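# Lift the carton with both hands and hold it

## Task

Grasp the carton with both hands together, raise the whole carton at least three finger-widths above the table, and keep it steady in the air, touching nothing but the hands at the end. Nothing may be knocked or placed off the table. If any hand motor of either hand shows moving in hand_stopped_by at the end, the task is failed.

## Robot and tools

Robot: a humanoid upper body on a stand past the table's -x edge, with two arms. left_arm (robot's own left, +y side) carries a left hand; right_arm (-y side) carries a right hand. Each hand has five fingers and six motors.

Scene frame: used in the state lines. z = 0 is the table top, +z up, +x across the table away from the robot. The table's near edge is at x = 0.18 m. Shoulders sit roughly 0.3-0.4 m above the table, 0.10 m to each side of centre. A hand point cannot get more than 0.62 m from its shoulder. The body may be slightly rotated or tilted, and the reported positions get less accurate at long reach.

Hand point frame: this is the frame all motion offsets use. The hand point sits 0.05 m in front of the palm, where a pinch would meet. Its +z runs along straightened fingers, and fingertips extend 0.06-0.07 m past it. Its +y points out of the palm. Its +x crosses the palm: toward the little finger on the right hand, toward the thumb on the left hand. A wrist bracket on the little-finger side juts out and can strike things.

execute_actions(actions): actions is a list of up to 15 actions. Each action is a list of up to 15 rows, one per 1/30 s step; if fewer rows are given, the last row is repeated to fill 15 steps. Each action lasts 0.5 s.

Each row is a single list of 28 numbers covering both arms, all in [-1, 1]. Order: left dx, dy, dz, rx, ry, rz, then left little, ring, middle, index, thumb_bend, thumb_turn, force_limit, speed; then the same 14 for the right arm. The first six numbers of each arm are an offset, not a pose. They are measured in that hand point's own axes from its measured pose at the start of the action; every row uses that same start. 1.0 equals 0.6 m, or 180 degrees for rotation. rx, ry, rz together form one rotation vector. Each step is clipped to 70 mm and 16 degrees from the current measured pose, so large offsets need several actions. An empty actions list just returns the state and images.

Hand numbers are absolute targets. For the four fingers, +1 is straight and -1 is fully curled. For thumb_bend, +1 is straight and -1 is fully bent. For thumb_turn, +1 is beside the palm and -1 is across in front of it. A pinch is roughly index -0.22, thumb_bend -0.75, thumb_turn -0.57.

force_limit maps -1..+1 to about 0..10 N at the fingertip (0..15 N for the thumb motors); it only stops closing motors. speed maps -1..+1 to near zero..full, where full covers a finger's whole travel in 0.6 s. To keep a hand unchanged, resend its last eight numbers; before any have been sent, use hand_measured plus hand_force_limit and hand_speed. Close at speed -0.9 or below for a soft grip. With the thumb turned fully in front, a hand can wrap objects 0.035-0.08 m wide; turn the thumb before reaching the object.

move(target, speed, blocking): target is one 28-number row in the same layout. Its offsets are taken from the pose in the latest result that shows one. Each hand point travels in a straight line, and both arrive together in 0.5-10 s. speed is in m/s, from 0.002 to 0.5 (default 0.25); rotation is capped at twice that value in rad/s. The hand numbers are sent at the start. blocking=false returns after 0.5 s; then use wait or stop before sending any other motion. The result adds a move: line. Endings: done, off_target, moving, held, fault. limits: paced means the target was clipped; held means steps were blocked. The result also gives each hand point's distance from its target. Moves do not slow for obstacles, and faster or deeper contact pushes harder.

wait(seconds): 0 to 10 s. Both arms keep their last command. stop(): brakes a running move. zoom_image(camera, region): camera is cam_high (672x504), cam_left_wrist or cam_right_wrist (616x616); region is [x0, y0, x1, y1] in pixels, at most 504x504. show_instructions(): shows the reference pages. finished_scene(scene): ends the scene with the given number.

Result lines: each arm's end_effector_position (m) and end_effector_quat_wxyz in the scene frame. Hand target shows where the controller is heading. Also joint positions and torques (offset and noisy). hand_measured, hand_stopped_by (moving, target, force, stalled, fault) and hand_load_n each list six values in motor order; a load near 0 means the grip is lost. A pose unreachable line means the clearance check altered that arm's command.

Cautions: the arms must not collide or press hard on each other, including hands, wrists and brackets. Contact torque reaching a joint limit (23.5 N m for most joints, 4.7 N m for wrist pitch and yaw, counting held weight) stops that arm for 10 s. Holding a load heats motors: at 90 °C a warning appears, and at 120 °C the arm drops. Avoid drops, slams and knocking anything off the table. Before ending, make sure no hand motor still reads moving.

Each tool is called after "Call:" as name([rows], argument=value, ...), one row to a line, values as JSON.

## Session

Call:
execute_actions(actions=[])

Scene clock: 0.00 s.
left_arm: end_effector_position=(+0.1186, +0.1548, +0.5329) hand_measured=(+1.000, +1.000, +1.000, +1.000, +1.000, +1.000) hand_load_n=(+0.0, +0.0, +0.0, +0.0, +0.0, +0.0) hand_stopped_by=(target, target, target, target, target, target) hand_force_limit=0.00 hand_speed=-0.80 end_effector_quat_wxyz=(-0.047, +0.032, -0.083, +0.995) | right_arm: end_effector_position=(+0.1737, -0.0900, +0.5178) hand_measured=(+1.000, +1.000, +1.000, +1.000, +1.000, +1.000) hand_load_n=(+0.0, +0.0, +0.0, +0.0, +0.0, +0.0) hand_stopped_by=(target, target, target, target, target, target) hand_force_limit=0.00 hand_speed=-0.80 end_effector_quat_wxyz=(+0.971, -0.167, +0.067, +0.155)
Joint positions: left_arm=[-0.018  0.41   0.358 -0.623 -0.516 -1.041 -0.165] | right_arm=[-0.199 -0.577 -0.075 -0.471  0.547 -1.013  0.246]
Joint velocities: left_arm=[-0.018 -0.003 -0.002  0.002 -0.008  0.     0.   ] | right_arm=[ 0.008 -0.006  0.009  0.    -0.012  0.     0.   ]
Joint torques (N m, as the arm reports them, + toward a larger angle): no reading
Hand target (left_arm): +0.119, +0.155, +0.533; -0.047, +0.032, -0.083, +0.995
Hand target (right_arm): +0.174, -0.090, +0.518; +0.971, -0.167, +0.067, +0.155

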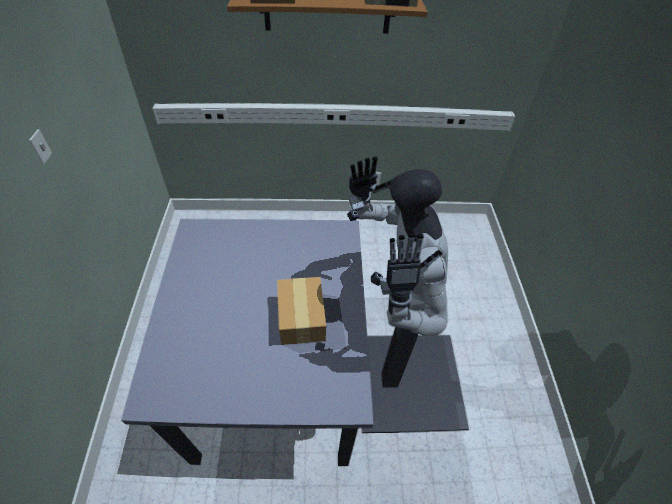

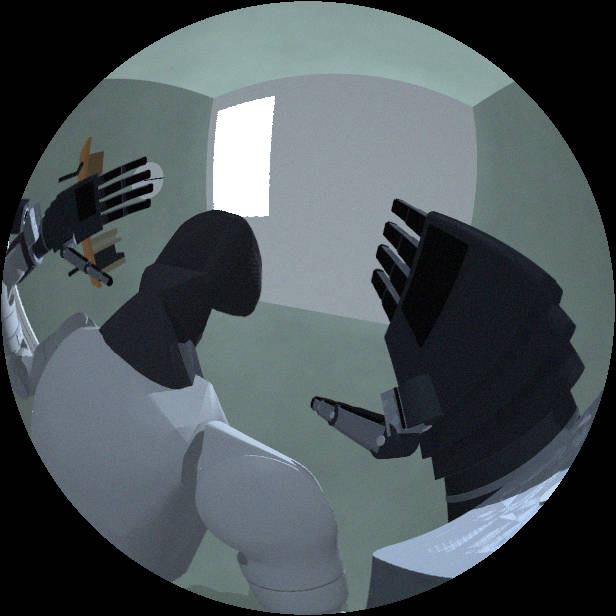

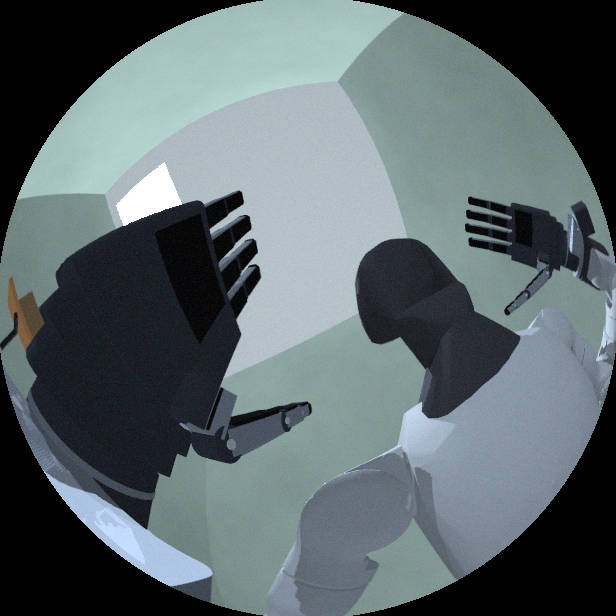

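Call:
move(target=[-0.552,-0.04,-0.607,-0.02,-0.809,-0.078,0.5,0.5,0.5,0.5,1,1,0,0,0.472,-0.026,-0.555,0.162,0.772,0.101,0.5,0.5,0.5,0.5,1,1,0,0], speed=0.35)

Scene clock: 5.50 s.
left_arm: end_effector_position=(+0.4247, +0.2573, +0.1722) hand_measured=(+0.500, +0.500, +0.500, +0.500, +1.000, +1.000) hand_load_n=(+0.0, +0.0, +0.0, +0.0, +0.0, +0.0) hand_stopped_by=(target, target, target, target, target, target) hand_force_limit=0.00 hand_speed=0.00 end_effector_quat_wxyz=(+0.009, +0.963, -0.000, +0.268) | right_arm: end_effector_position=(+0.4174, -0.1432, +0.1549) hand_measured=(+0.500, +0.500, +0.500, +0.500, +1.000, +1.000) hand_load_n=(+0.0, +0.0, +0.0, +0.0, +0.0, +0.0) hand_stopped_by=(target, target, target, target, target, target) hand_force_limit=0.00 hand_speed=0.00 end_effector_quat_wxyz=(+0.259, -0.017, +0.966, -0.013)
Joint positions: left_arm=[-0.946  1.048 -0.465  0.538 -1.02   1.039 -0.159] | right_arm=[-0.691 -1.027  0.394  0.05   1.679  0.979 -0.736]
Joint velocities: left_arm=[-0.005  0.008 -0.015 -0.003  0.009 -0.006  0.   ] | right_arm=[-0.005  0.002  0.002  0.018  0.     0.     0.   ]
Joint torques (N m, as the arm reports them, + toward a larger angle): left_arm=[-6.98  3.65  1.53 -0.87  0.42 -0.64 -0.16] | right_arm=[-6.45 -5.32 -1.95 -1.46  0.64 -0.52 -0.02]
Hand target (left_arm): +0.425, +0.257, +0.172; +0.008, +0.963, -0.001, +0.269
Hand target (right_arm): +0.417, -0.142, +0.154; +0.257, -0.017, +0.966, -0.012
Off the commanded pose (left_arm): 0.019 m, 1 deg.
Off the commanded pose (right_arm): 0.007 m, 2 deg.
move: off_target (left_arm, right_arm)

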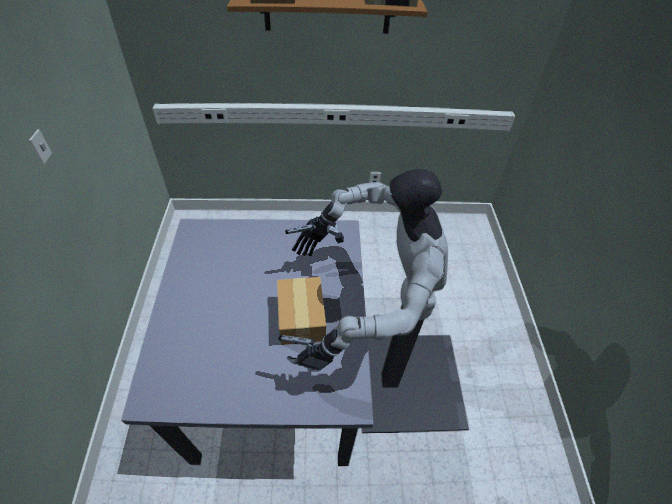

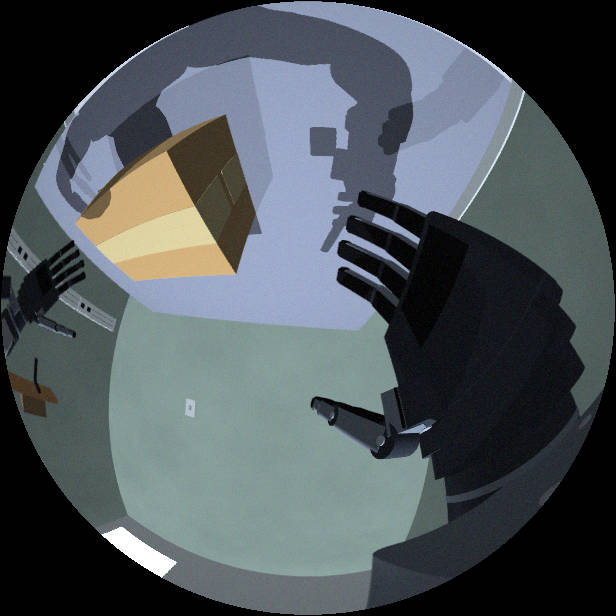

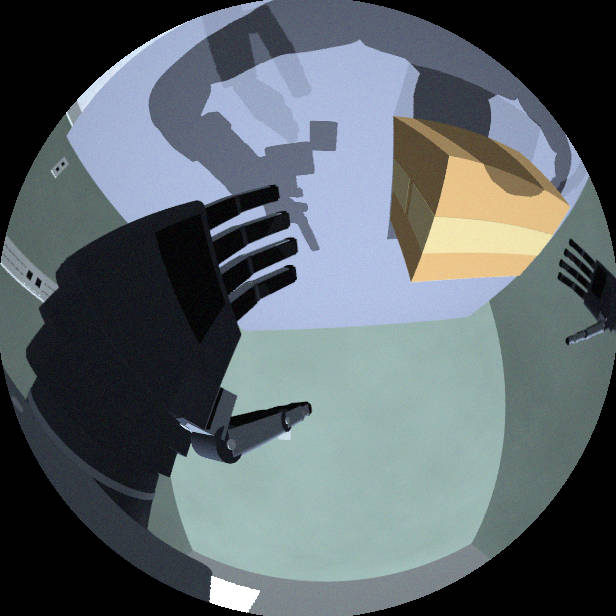

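Call:
move(target=[-0.06,0.07,0.095,0,0,0,0.5,0.5,0.5,0.5,1,1,0,0,0.04,0.09,0.075,0,0,0,0.5,0.5,0.5,0.5,1,1,0,0], speed=0.12)

Call:
move(target=[0,0.11,0,0,0,0,0.5,0.5,0.5,0.5,1,1,0,0,0,0.11,0,0,0,0,0.5,0.5,0.5,0.5,1,1,0,0], speed=0.05)

Scene clock: 6.70 s.
left_arm: end_effector_position=(+0.4212, +0.2178, +0.1012) hand_measured=(+0.500, +0.500, +0.500, +0.500, +1.000, +1.000) hand_load_n=(+0.0, +0.0, +0.0, +0.0, +0.0, +0.0) hand_stopped_by=(target, target, target, target, target, target) hand_force_limit=0.00 hand_speed=0.00 end_effector_quat_wxyz=(+0.009, +0.965, +0.004, +0.263) | right_arm: end_effector_position=(+0.4198, -0.0862, +0.1068) hand_measured=(+0.500, +0.500, +0.500, +0.500, +1.000, +1.000) hand_load_n=(+0.0, +0.0, +0.0, +0.0, +0.0, +0.0) hand_stopped_by=(target, target, target, target, target, target) hand_force_limit=0.00 hand_speed=0.00 end_effector_quat_wxyz=(+0.261, -0.017, +0.965, -0.007)
Joint positions: left_arm=[-0.825  0.826 -0.485  0.588 -0.993  0.856 -0.006] | right_arm=[-0.713 -0.749  0.528  0.143  1.504  0.83  -0.795]
Joint velocities: left_arm=[-0.005  0.     0.006 -0.009 -0.002 -0.001  0.   ] | right_arm=[-0.011  0.    -0.006  0.011  0.005  0.     0.   ]
Joint torques (N m, as the arm reports them, + toward a larger angle): left_arm=[-6.89  3.48  1.35 -1.33  0.39 -0.62 -0.1 ] | right_arm=[-7.01 -4.38 -1.65 -1.98  0.12 -0.76  0.18]
Hand target (left_arm): +0.422, +0.220, +0.102; +0.005, +0.964, +0.003, +0.264
Hand target (right_arm): +0.421, -0.087, +0.108; +0.264, -0.017, +0.964, -0.009
Off the commanded pose (left_arm): 0.006 m, 1 deg.
Off the commanded pose (right_arm): 0.007 m, 1 deg.
move: off_target (left_arm, right_arm)

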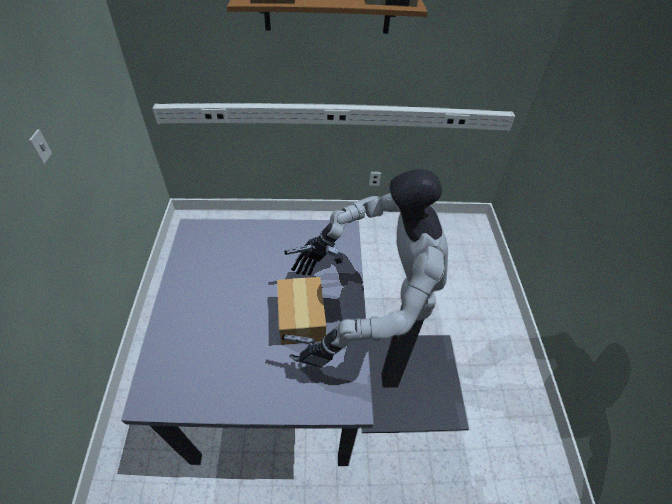

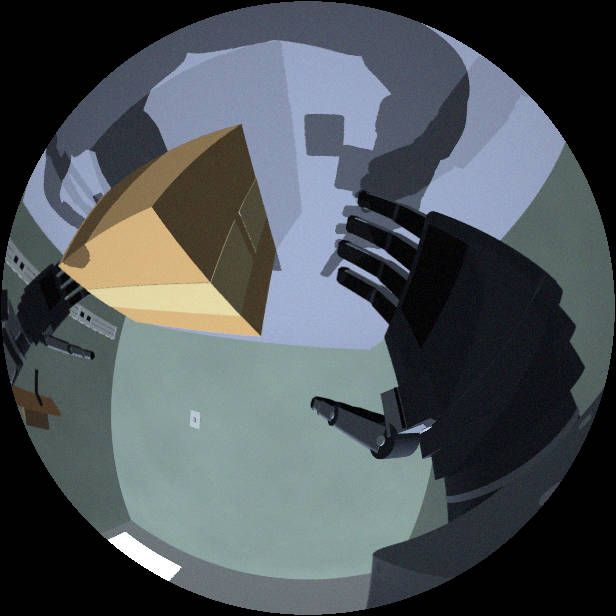

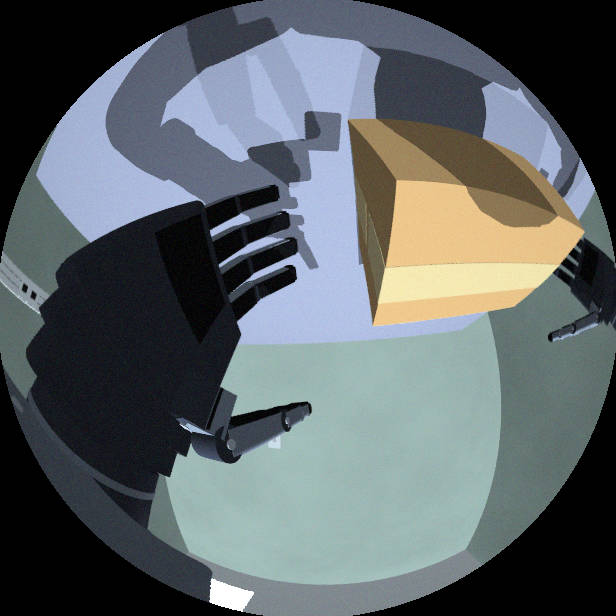

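Scene clock: 8.33 s.
left_arm: end_effector_position=(+0.4186, +0.1524, +0.0987) hand_measured=(+0.500, +0.500, +0.500, +0.500, +1.000, +1.000) hand_load_n=(+0.0, +0.0, +0.0, +0.0, +0.0, +0.0) hand_stopped_by=(target, target, target, target, target, target) hand_force_limit=0.00 hand_speed=0.00 end_effector_quat_wxyz=(+0.006, +0.966, -0.003, +0.260) | right_arm: end_effector_position=(+0.4226, -0.0275, +0.1084) hand_measured=(+0.500, +0.500, +0.500, +0.500, +1.000, +1.000) hand_load_n=(+0.0, +0.0, +1.0, +0.0, +0.0, +0.0) hand_stopped_by=(target, target, target, target, target, target) hand_force_limit=0.00 hand_speed=0.00 end_effector_quat_wxyz=(+0.266, -0.013, +0.964, -0.015)
Joint positions: left_arm=[-0.776  0.675 -0.414  0.363 -1.113  0.967  0.358] | right_arm=[-0.787 -0.513  0.556  0.177  1.493  0.804 -1.025]
Joint velocities: left_arm=[-0.002  0.008  0.008 -0.012 -0.003  0.     0.001] | right_arm=[ 0.     0.009 -0.017  0.005  0.002  0.     0.   ]
Joint torques (N m, as the arm reports them, + toward a larger angle): left_arm=[-6.45  2.58  1.59 -2.44 -0.1  -0.4  -0.02] | right_arm=[-7.77 -1.74 -1.18 -2.57  0.37 -0.65  0.4 ]
Hand target (left_arm): +0.418, +0.152, +0.098; +0.007, +0.966, -0.002, +0.259
Hand target (right_arm): +0.422, -0.021, +0.110; +0.267, -0.016, +0.963, -0.007
Off the commanded pose (left_arm): 0.005 m, 1 deg.
Off the commanded pose (right_arm): 0.009 m, 1 deg.
move: off_target (left_arm, right_arm)

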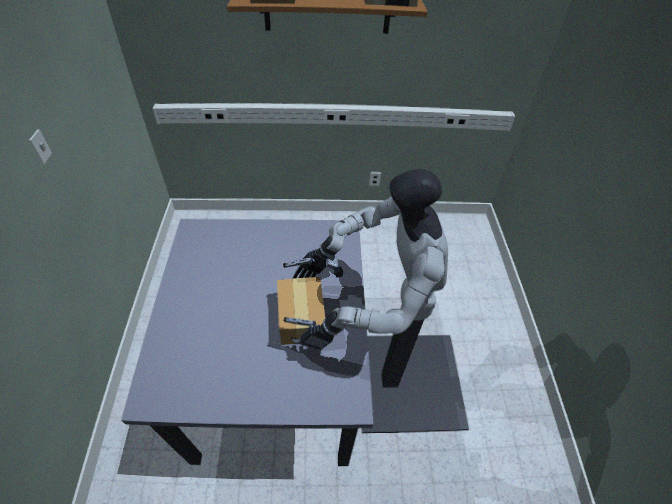

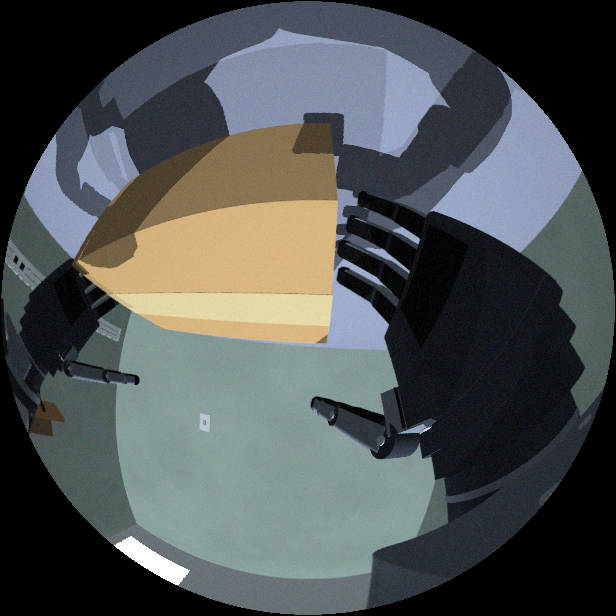

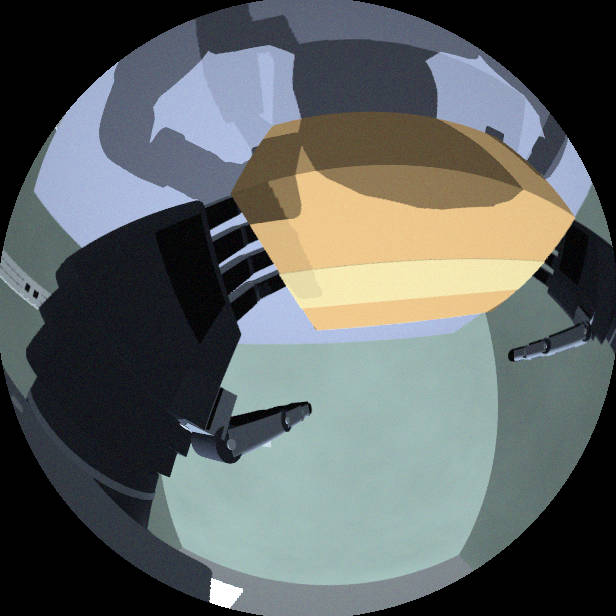

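Squeeze, seat the other fingers.

Call:
execute_actions([
  [[0,0.04,0,0,0,0,0.5,0.5,0.5,0.5,1,1,0,0,0,0.03,0.01,0,0,0,0.5,0.5,0.5,0.5,1,1,0,0]],
  [[0,0.06,0,-0.03,0,0,0.2,0.2,0.5,0.2,1,1,-0.4,-0.7,0,0.06,0,-0.03,0,0,0.2,0.2,0.5,0.2,1,1,-0.4,-0.7]],
  [[0,0.06,0,-0.04,0,0,0.2,0.2,0.5,0.2,1,1,-0.4,-0.7,0,0.06,0,-0.04,0,0,0.2,0.2,0.5,0.2,1,1,-0.4,-0.7]],
  [[0.02,0.065,-0.04,-0.04,0,0,0.2,0.2,0.5,0.2,1,1,-0.4,-0.7,-0.02,0.065,-0.04,-0.04,0,0,0.2,0.2,0.5,0.2,1,1,-0.4,-0.7]],
  [[0.025,0.065,-0.05,-0.04,0,0,0.2,0.2,0.5,0.2,1,1,-0.4,-0.7,-0.02,0.065,-0.05,-0.04,0,0,0.2,0.2,0.5,0.2,1,1,-0.4,-0.7]],
])

Scene clock: 11.40 s.
left_arm: end_effector_position=(+0.4312, +0.1471, +0.1357) hand_measured=(+0.200, +0.386, +0.500, +0.454, +1.000, +1.000) hand_load_n=(+3.5, +1.5, +0.0, +4.0, +0.0, +0.0) hand_stopped_by=(target, force, target, force, target, target) hand_force_limit=-0.40 hand_speed=-0.70 end_effector_quat_wxyz=(-0.007, +0.964, +0.004, +0.266) | right_arm: end_effector_position=(+0.4556, -0.0237, +0.1221) hand_measured=(+0.420, +0.486, +0.500, +0.370, +1.000, +1.000) hand_load_n=(+8.0, +0.0, +0.0, +2.0, +0.0, +0.0) hand_stopped_by=(force, force, target, force, target, target) hand_force_limit=-0.40 hand_speed=-0.70 end_effector_quat_wxyz=(+0.280, +0.002, +0.960, -0.022)
Joint positions: left_arm=[-0.836  0.628 -0.25   0.276 -1.157  1.17   0.532] | right_arm=[-0.904 -0.419  0.471  0.353  1.379  0.858 -0.973]
Joint velocities: left_arm=[ 0.034 -0.031  0.035 -0.014 -0.003  0.049  0.013] | right_arm=[ 0.025  0.    -0.034 -0.038  0.008  0.043 -0.026]
Joint torques (N m, as the arm reports them, + toward a larger angle): left_arm=[-10.1   -0.66   1.69  -6.42  -2.73  -1.11  -1.5 ] | right_arm=[-11.74   2.59  -1.77  -5.97   2.57  -1.17   2.93]
Hand target (left_arm): +0.426, +0.108, +0.142; +0.050, +0.963, -0.018, +0.265
Hand target (right_arm): +0.446, +0.015, +0.133; +0.278, -0.020, +0.960, +0.033
Off the commanded pose (left_arm): 0.039 m, 7 deg.
Off the commanded pose (right_arm): 0.044 m, 7 deg.

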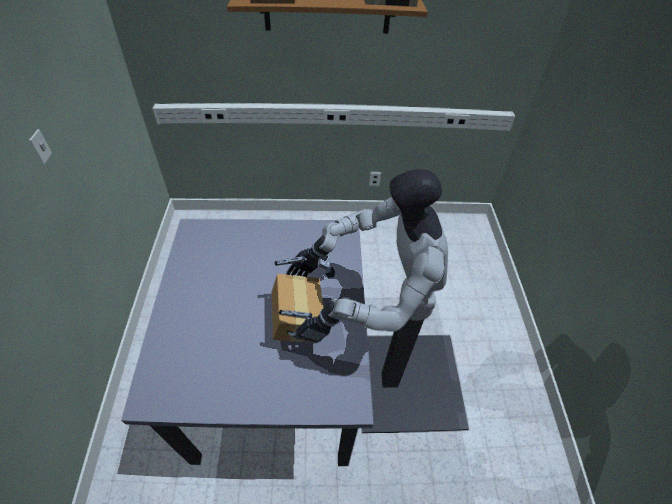

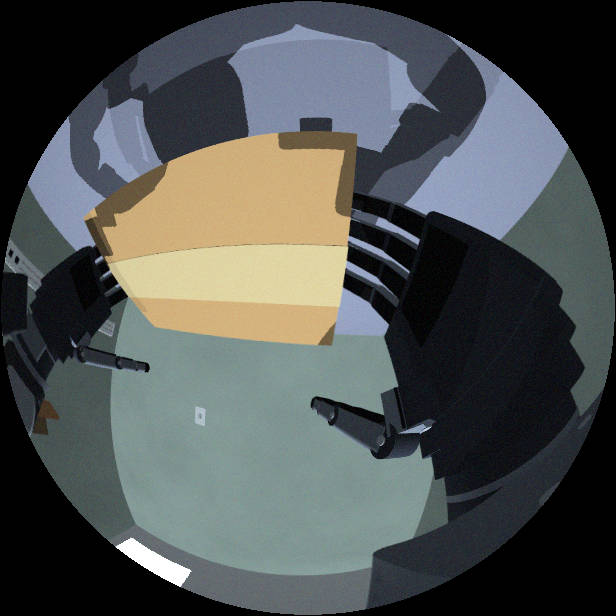

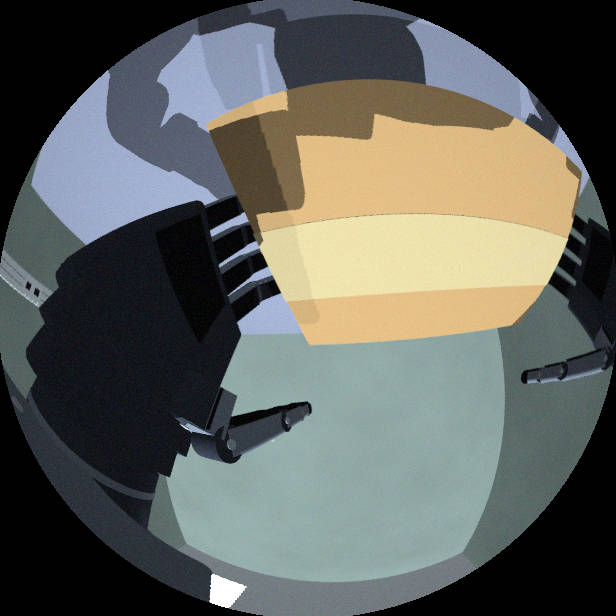

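Tilting but held; lift on, countering right drift.

Call:
execute_actions([
  [[0.025,0.065,-0.06,-0.04,0,0,0.2,0.2,0.5,0.2,1,1,-0.4,-0.7,-0.005,0.065,-0.085,-0.04,0,0,0.2,0.2,0.5,0.2,1,1,-0.4,-0.7]],
  [[0.025,0.065,-0.06,-0.04,0,0,0.2,0.2,0.5,0.2,1,1,-0.4,-0.7,-0.005,0.065,-0.085,-0.04,0,0,0.2,0.2,0.5,0.2,1,1,-0.4,-0.7]],
  [[0.025,0.065,-0.06,-0.04,0,0,0.2,0.2,0.5,0.2,1,1,-0.4,-0.7,-0.005,0.065,-0.085,-0.04,0,0,0.2,0.2,0.5,0.2,1,1,-0.4,-0.7]],
  [[0.025,0.065,-0.06,-0.04,0,0,0.2,0.2,0.5,0.2,1,1,-0.4,-0.7,-0.005,0.065,-0.085,-0.04,0,0,0.2,0.2,0.5,0.2,1,1,-0.4,-0.7]],
  [[0.025,0.065,-0.06,-0.04,0,0,0.2,0.2,0.5,0.2,1,1,-0.4,-0.7,-0.005,0.065,-0.085,-0.04,0,0,0.2,0.2,0.5,0.2,1,1,-0.4,-0.7]],
])

Call:
wait(seconds=1.5)

Scene clock: 14.03 s.
left_arm: end_effector_position=(+0.4265, +0.1788, +0.2745) hand_measured=(+0.200, +0.386, +0.500, +0.454, +1.000, +1.000) hand_load_n=(+7.5, +3.0, +0.0, +4.0, +0.0, +0.0) hand_stopped_by=(target, force, target, force, target, target) hand_force_limit=-0.40 hand_speed=-0.70 end_effector_quat_wxyz=(-0.011, +0.950, -0.004, +0.313) | right_arm: end_effector_position=(+0.4049, -0.0049, +0.3151) hand_measured=(+0.420, +0.486, +0.500, +0.370, +1.000, +1.000) hand_load_n=(+12.5, +0.0, +0.0, +0.0, +0.0, +0.0) hand_stopped_by=(force, force, target, force, target, target) hand_force_limit=-0.40 hand_speed=-0.70 end_effector_quat_wxyz=(+0.443, +0.057, +0.891, +0.081)
Joint positions: left_arm=[-1.038  0.808  0.085  0.222 -1.931  1.606  1.229] | right_arm=[-0.847 -0.652  0.401 -0.608  1.903  0.548 -1.629]
Joint velocities: left_arm=[-0.003  0.1   -0.137 -0.006 -0.003 -0.078 -0.129] | right_arm=[-0.044 -0.103  0.195 -0.031  0.032 -0.221  0.   ]
Joint torques (N m, as the arm reports them, + toward a larger angle): left_arm=[-11.57  -0.53   1.51  -5.03  -4.95  -1.1   -2.57] | right_arm=[-11.31   2.57  -1.3   -5.17   1.98  -1.32   1.28]
Hand target (left_arm): +0.419, +0.129, +0.287; +0.071, +0.944, -0.050, +0.319
Hand target (right_arm): +0.389, +0.021, +0.319; +0.430, +0.027, +0.895, +0.118
Off the commanded pose (left_arm): 0.053 m, 7 deg.
Off the commanded pose (right_arm): 0.033 m, 7 deg.
joint sent to its limit (left arm) — the command would take joint 5 (wrist roll) past its lower limit, so that joint was sent only as far as its limit.
joint sent to its limit (right arm) — the command would take joint 5 (wrist roll) past its upper limit and joint 7 (wrist yaw) past its lower limit, so those joints were sent only as far as their limits.

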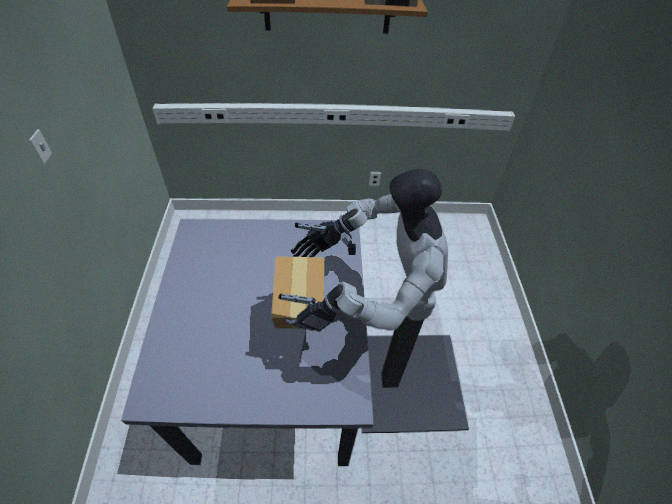

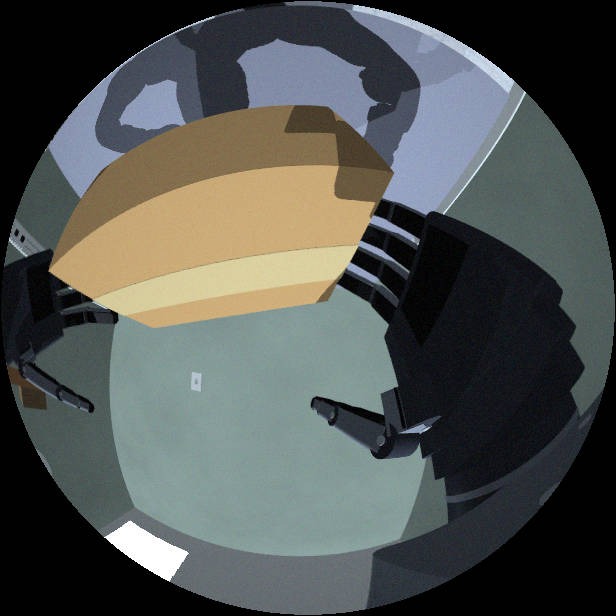

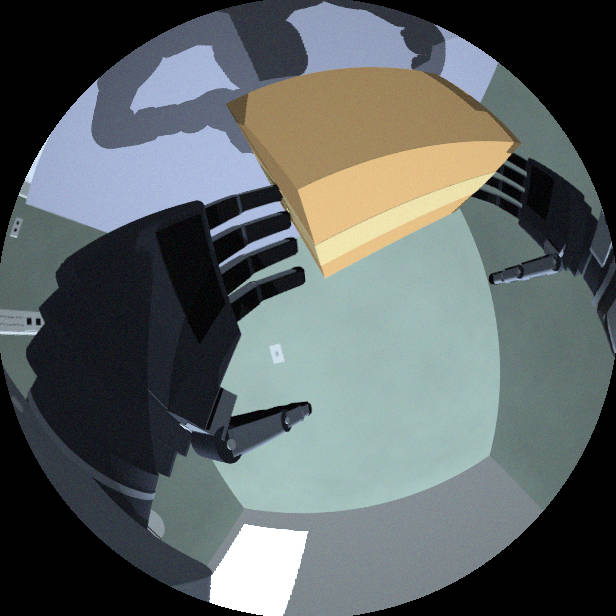

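Scene clock: 15.53 s.
left_arm: end_effector_position=(+0.4266, +0.1796, +0.2749) hand_measured=(+0.200, +0.386, +0.500, +0.454, +1.000, +1.000) hand_load_n=(+7.0, +3.0, +0.0, +4.0, +0.0, +0.0) hand_stopped_by=(target, force, target, force, target, target) hand_force_limit=-0.40 hand_speed=-0.70 end_effector_quat_wxyz=(-0.011, +0.950, -0.002, +0.313) | right_arm: end_effector_position=(+0.4048, -0.0042, +0.3166) hand_measured=(+0.420, +0.486, +0.500, +0.370, +1.000, +1.000) hand_load_n=(+12.5, +0.0, +0.0, +0.0, +0.0, +0.0) hand_stopped_by=(force, force, target, force, target, target) hand_force_limit=-0.40 hand_speed=-0.70 end_effector_quat_wxyz=(+0.444, +0.057, +0.890, +0.082)
Joint positions: left_arm=[-1.038  0.815  0.079  0.222 -1.931  1.6    1.222] | right_arm=[-0.855 -0.659  0.411 -0.611  1.904  0.534 -1.629]
Joint velocities: left_arm=[ 0.023 -0.009  0.011 -0.005  0.006  0.     0.   ] | right_arm=[ 0.006  0.    -0.008  0.     0.     0.     0.   ]
Joint torques (N m, as the arm reports them, + toward a larger angle): left_arm=[-11.55  -0.62   1.5   -5.04  -4.78  -1.02  -2.55] | right_arm=[-10.83   2.57  -1.15  -4.98   1.95  -1.25   1.29]
Hand target (left_arm): +0.419, +0.129, +0.287; +0.071, +0.944, -0.050, +0.319
Hand target (right_arm): +0.389, +0.021, +0.319; +0.430, +0.027, +0.895, +0.118
Off the commanded pose (left_arm): 0.054 m, 7 deg.
Off the commanded pose (right_arm): 0.032 m, 7 deg.
wait: 1.50 s; at rest by 0.23 s

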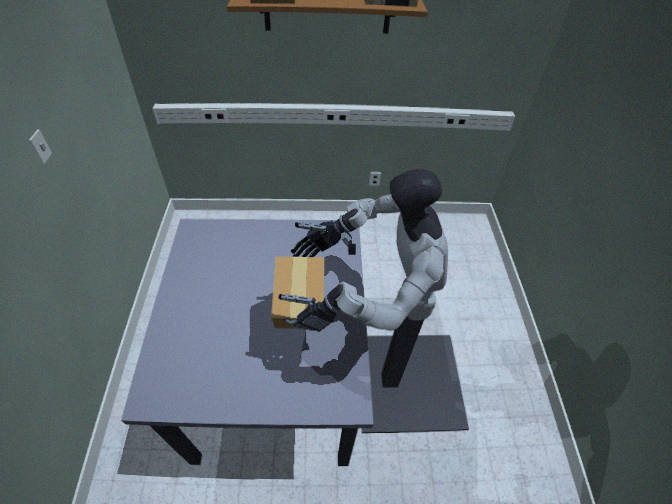

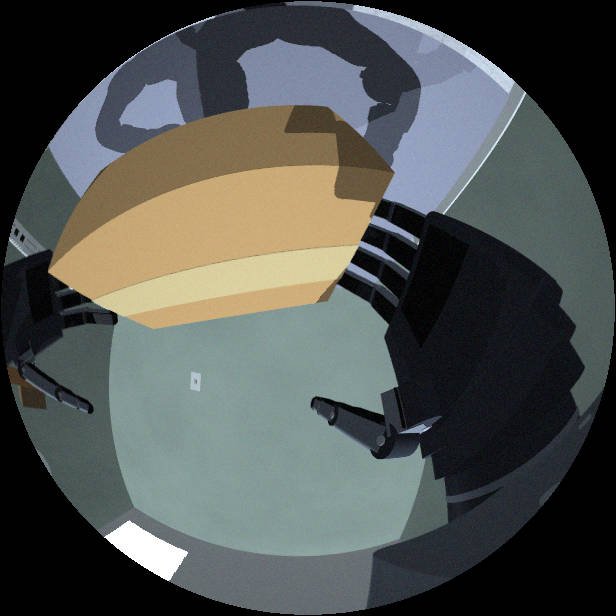

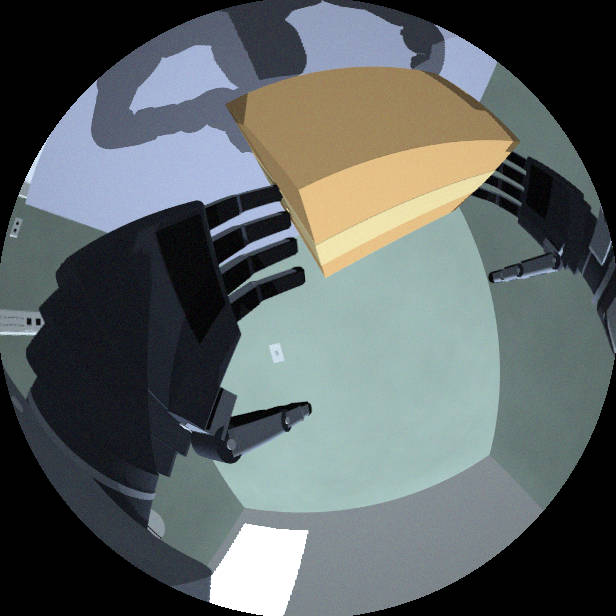

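Call:
finished_scene(scene=2)

The scene is finished: the task was done.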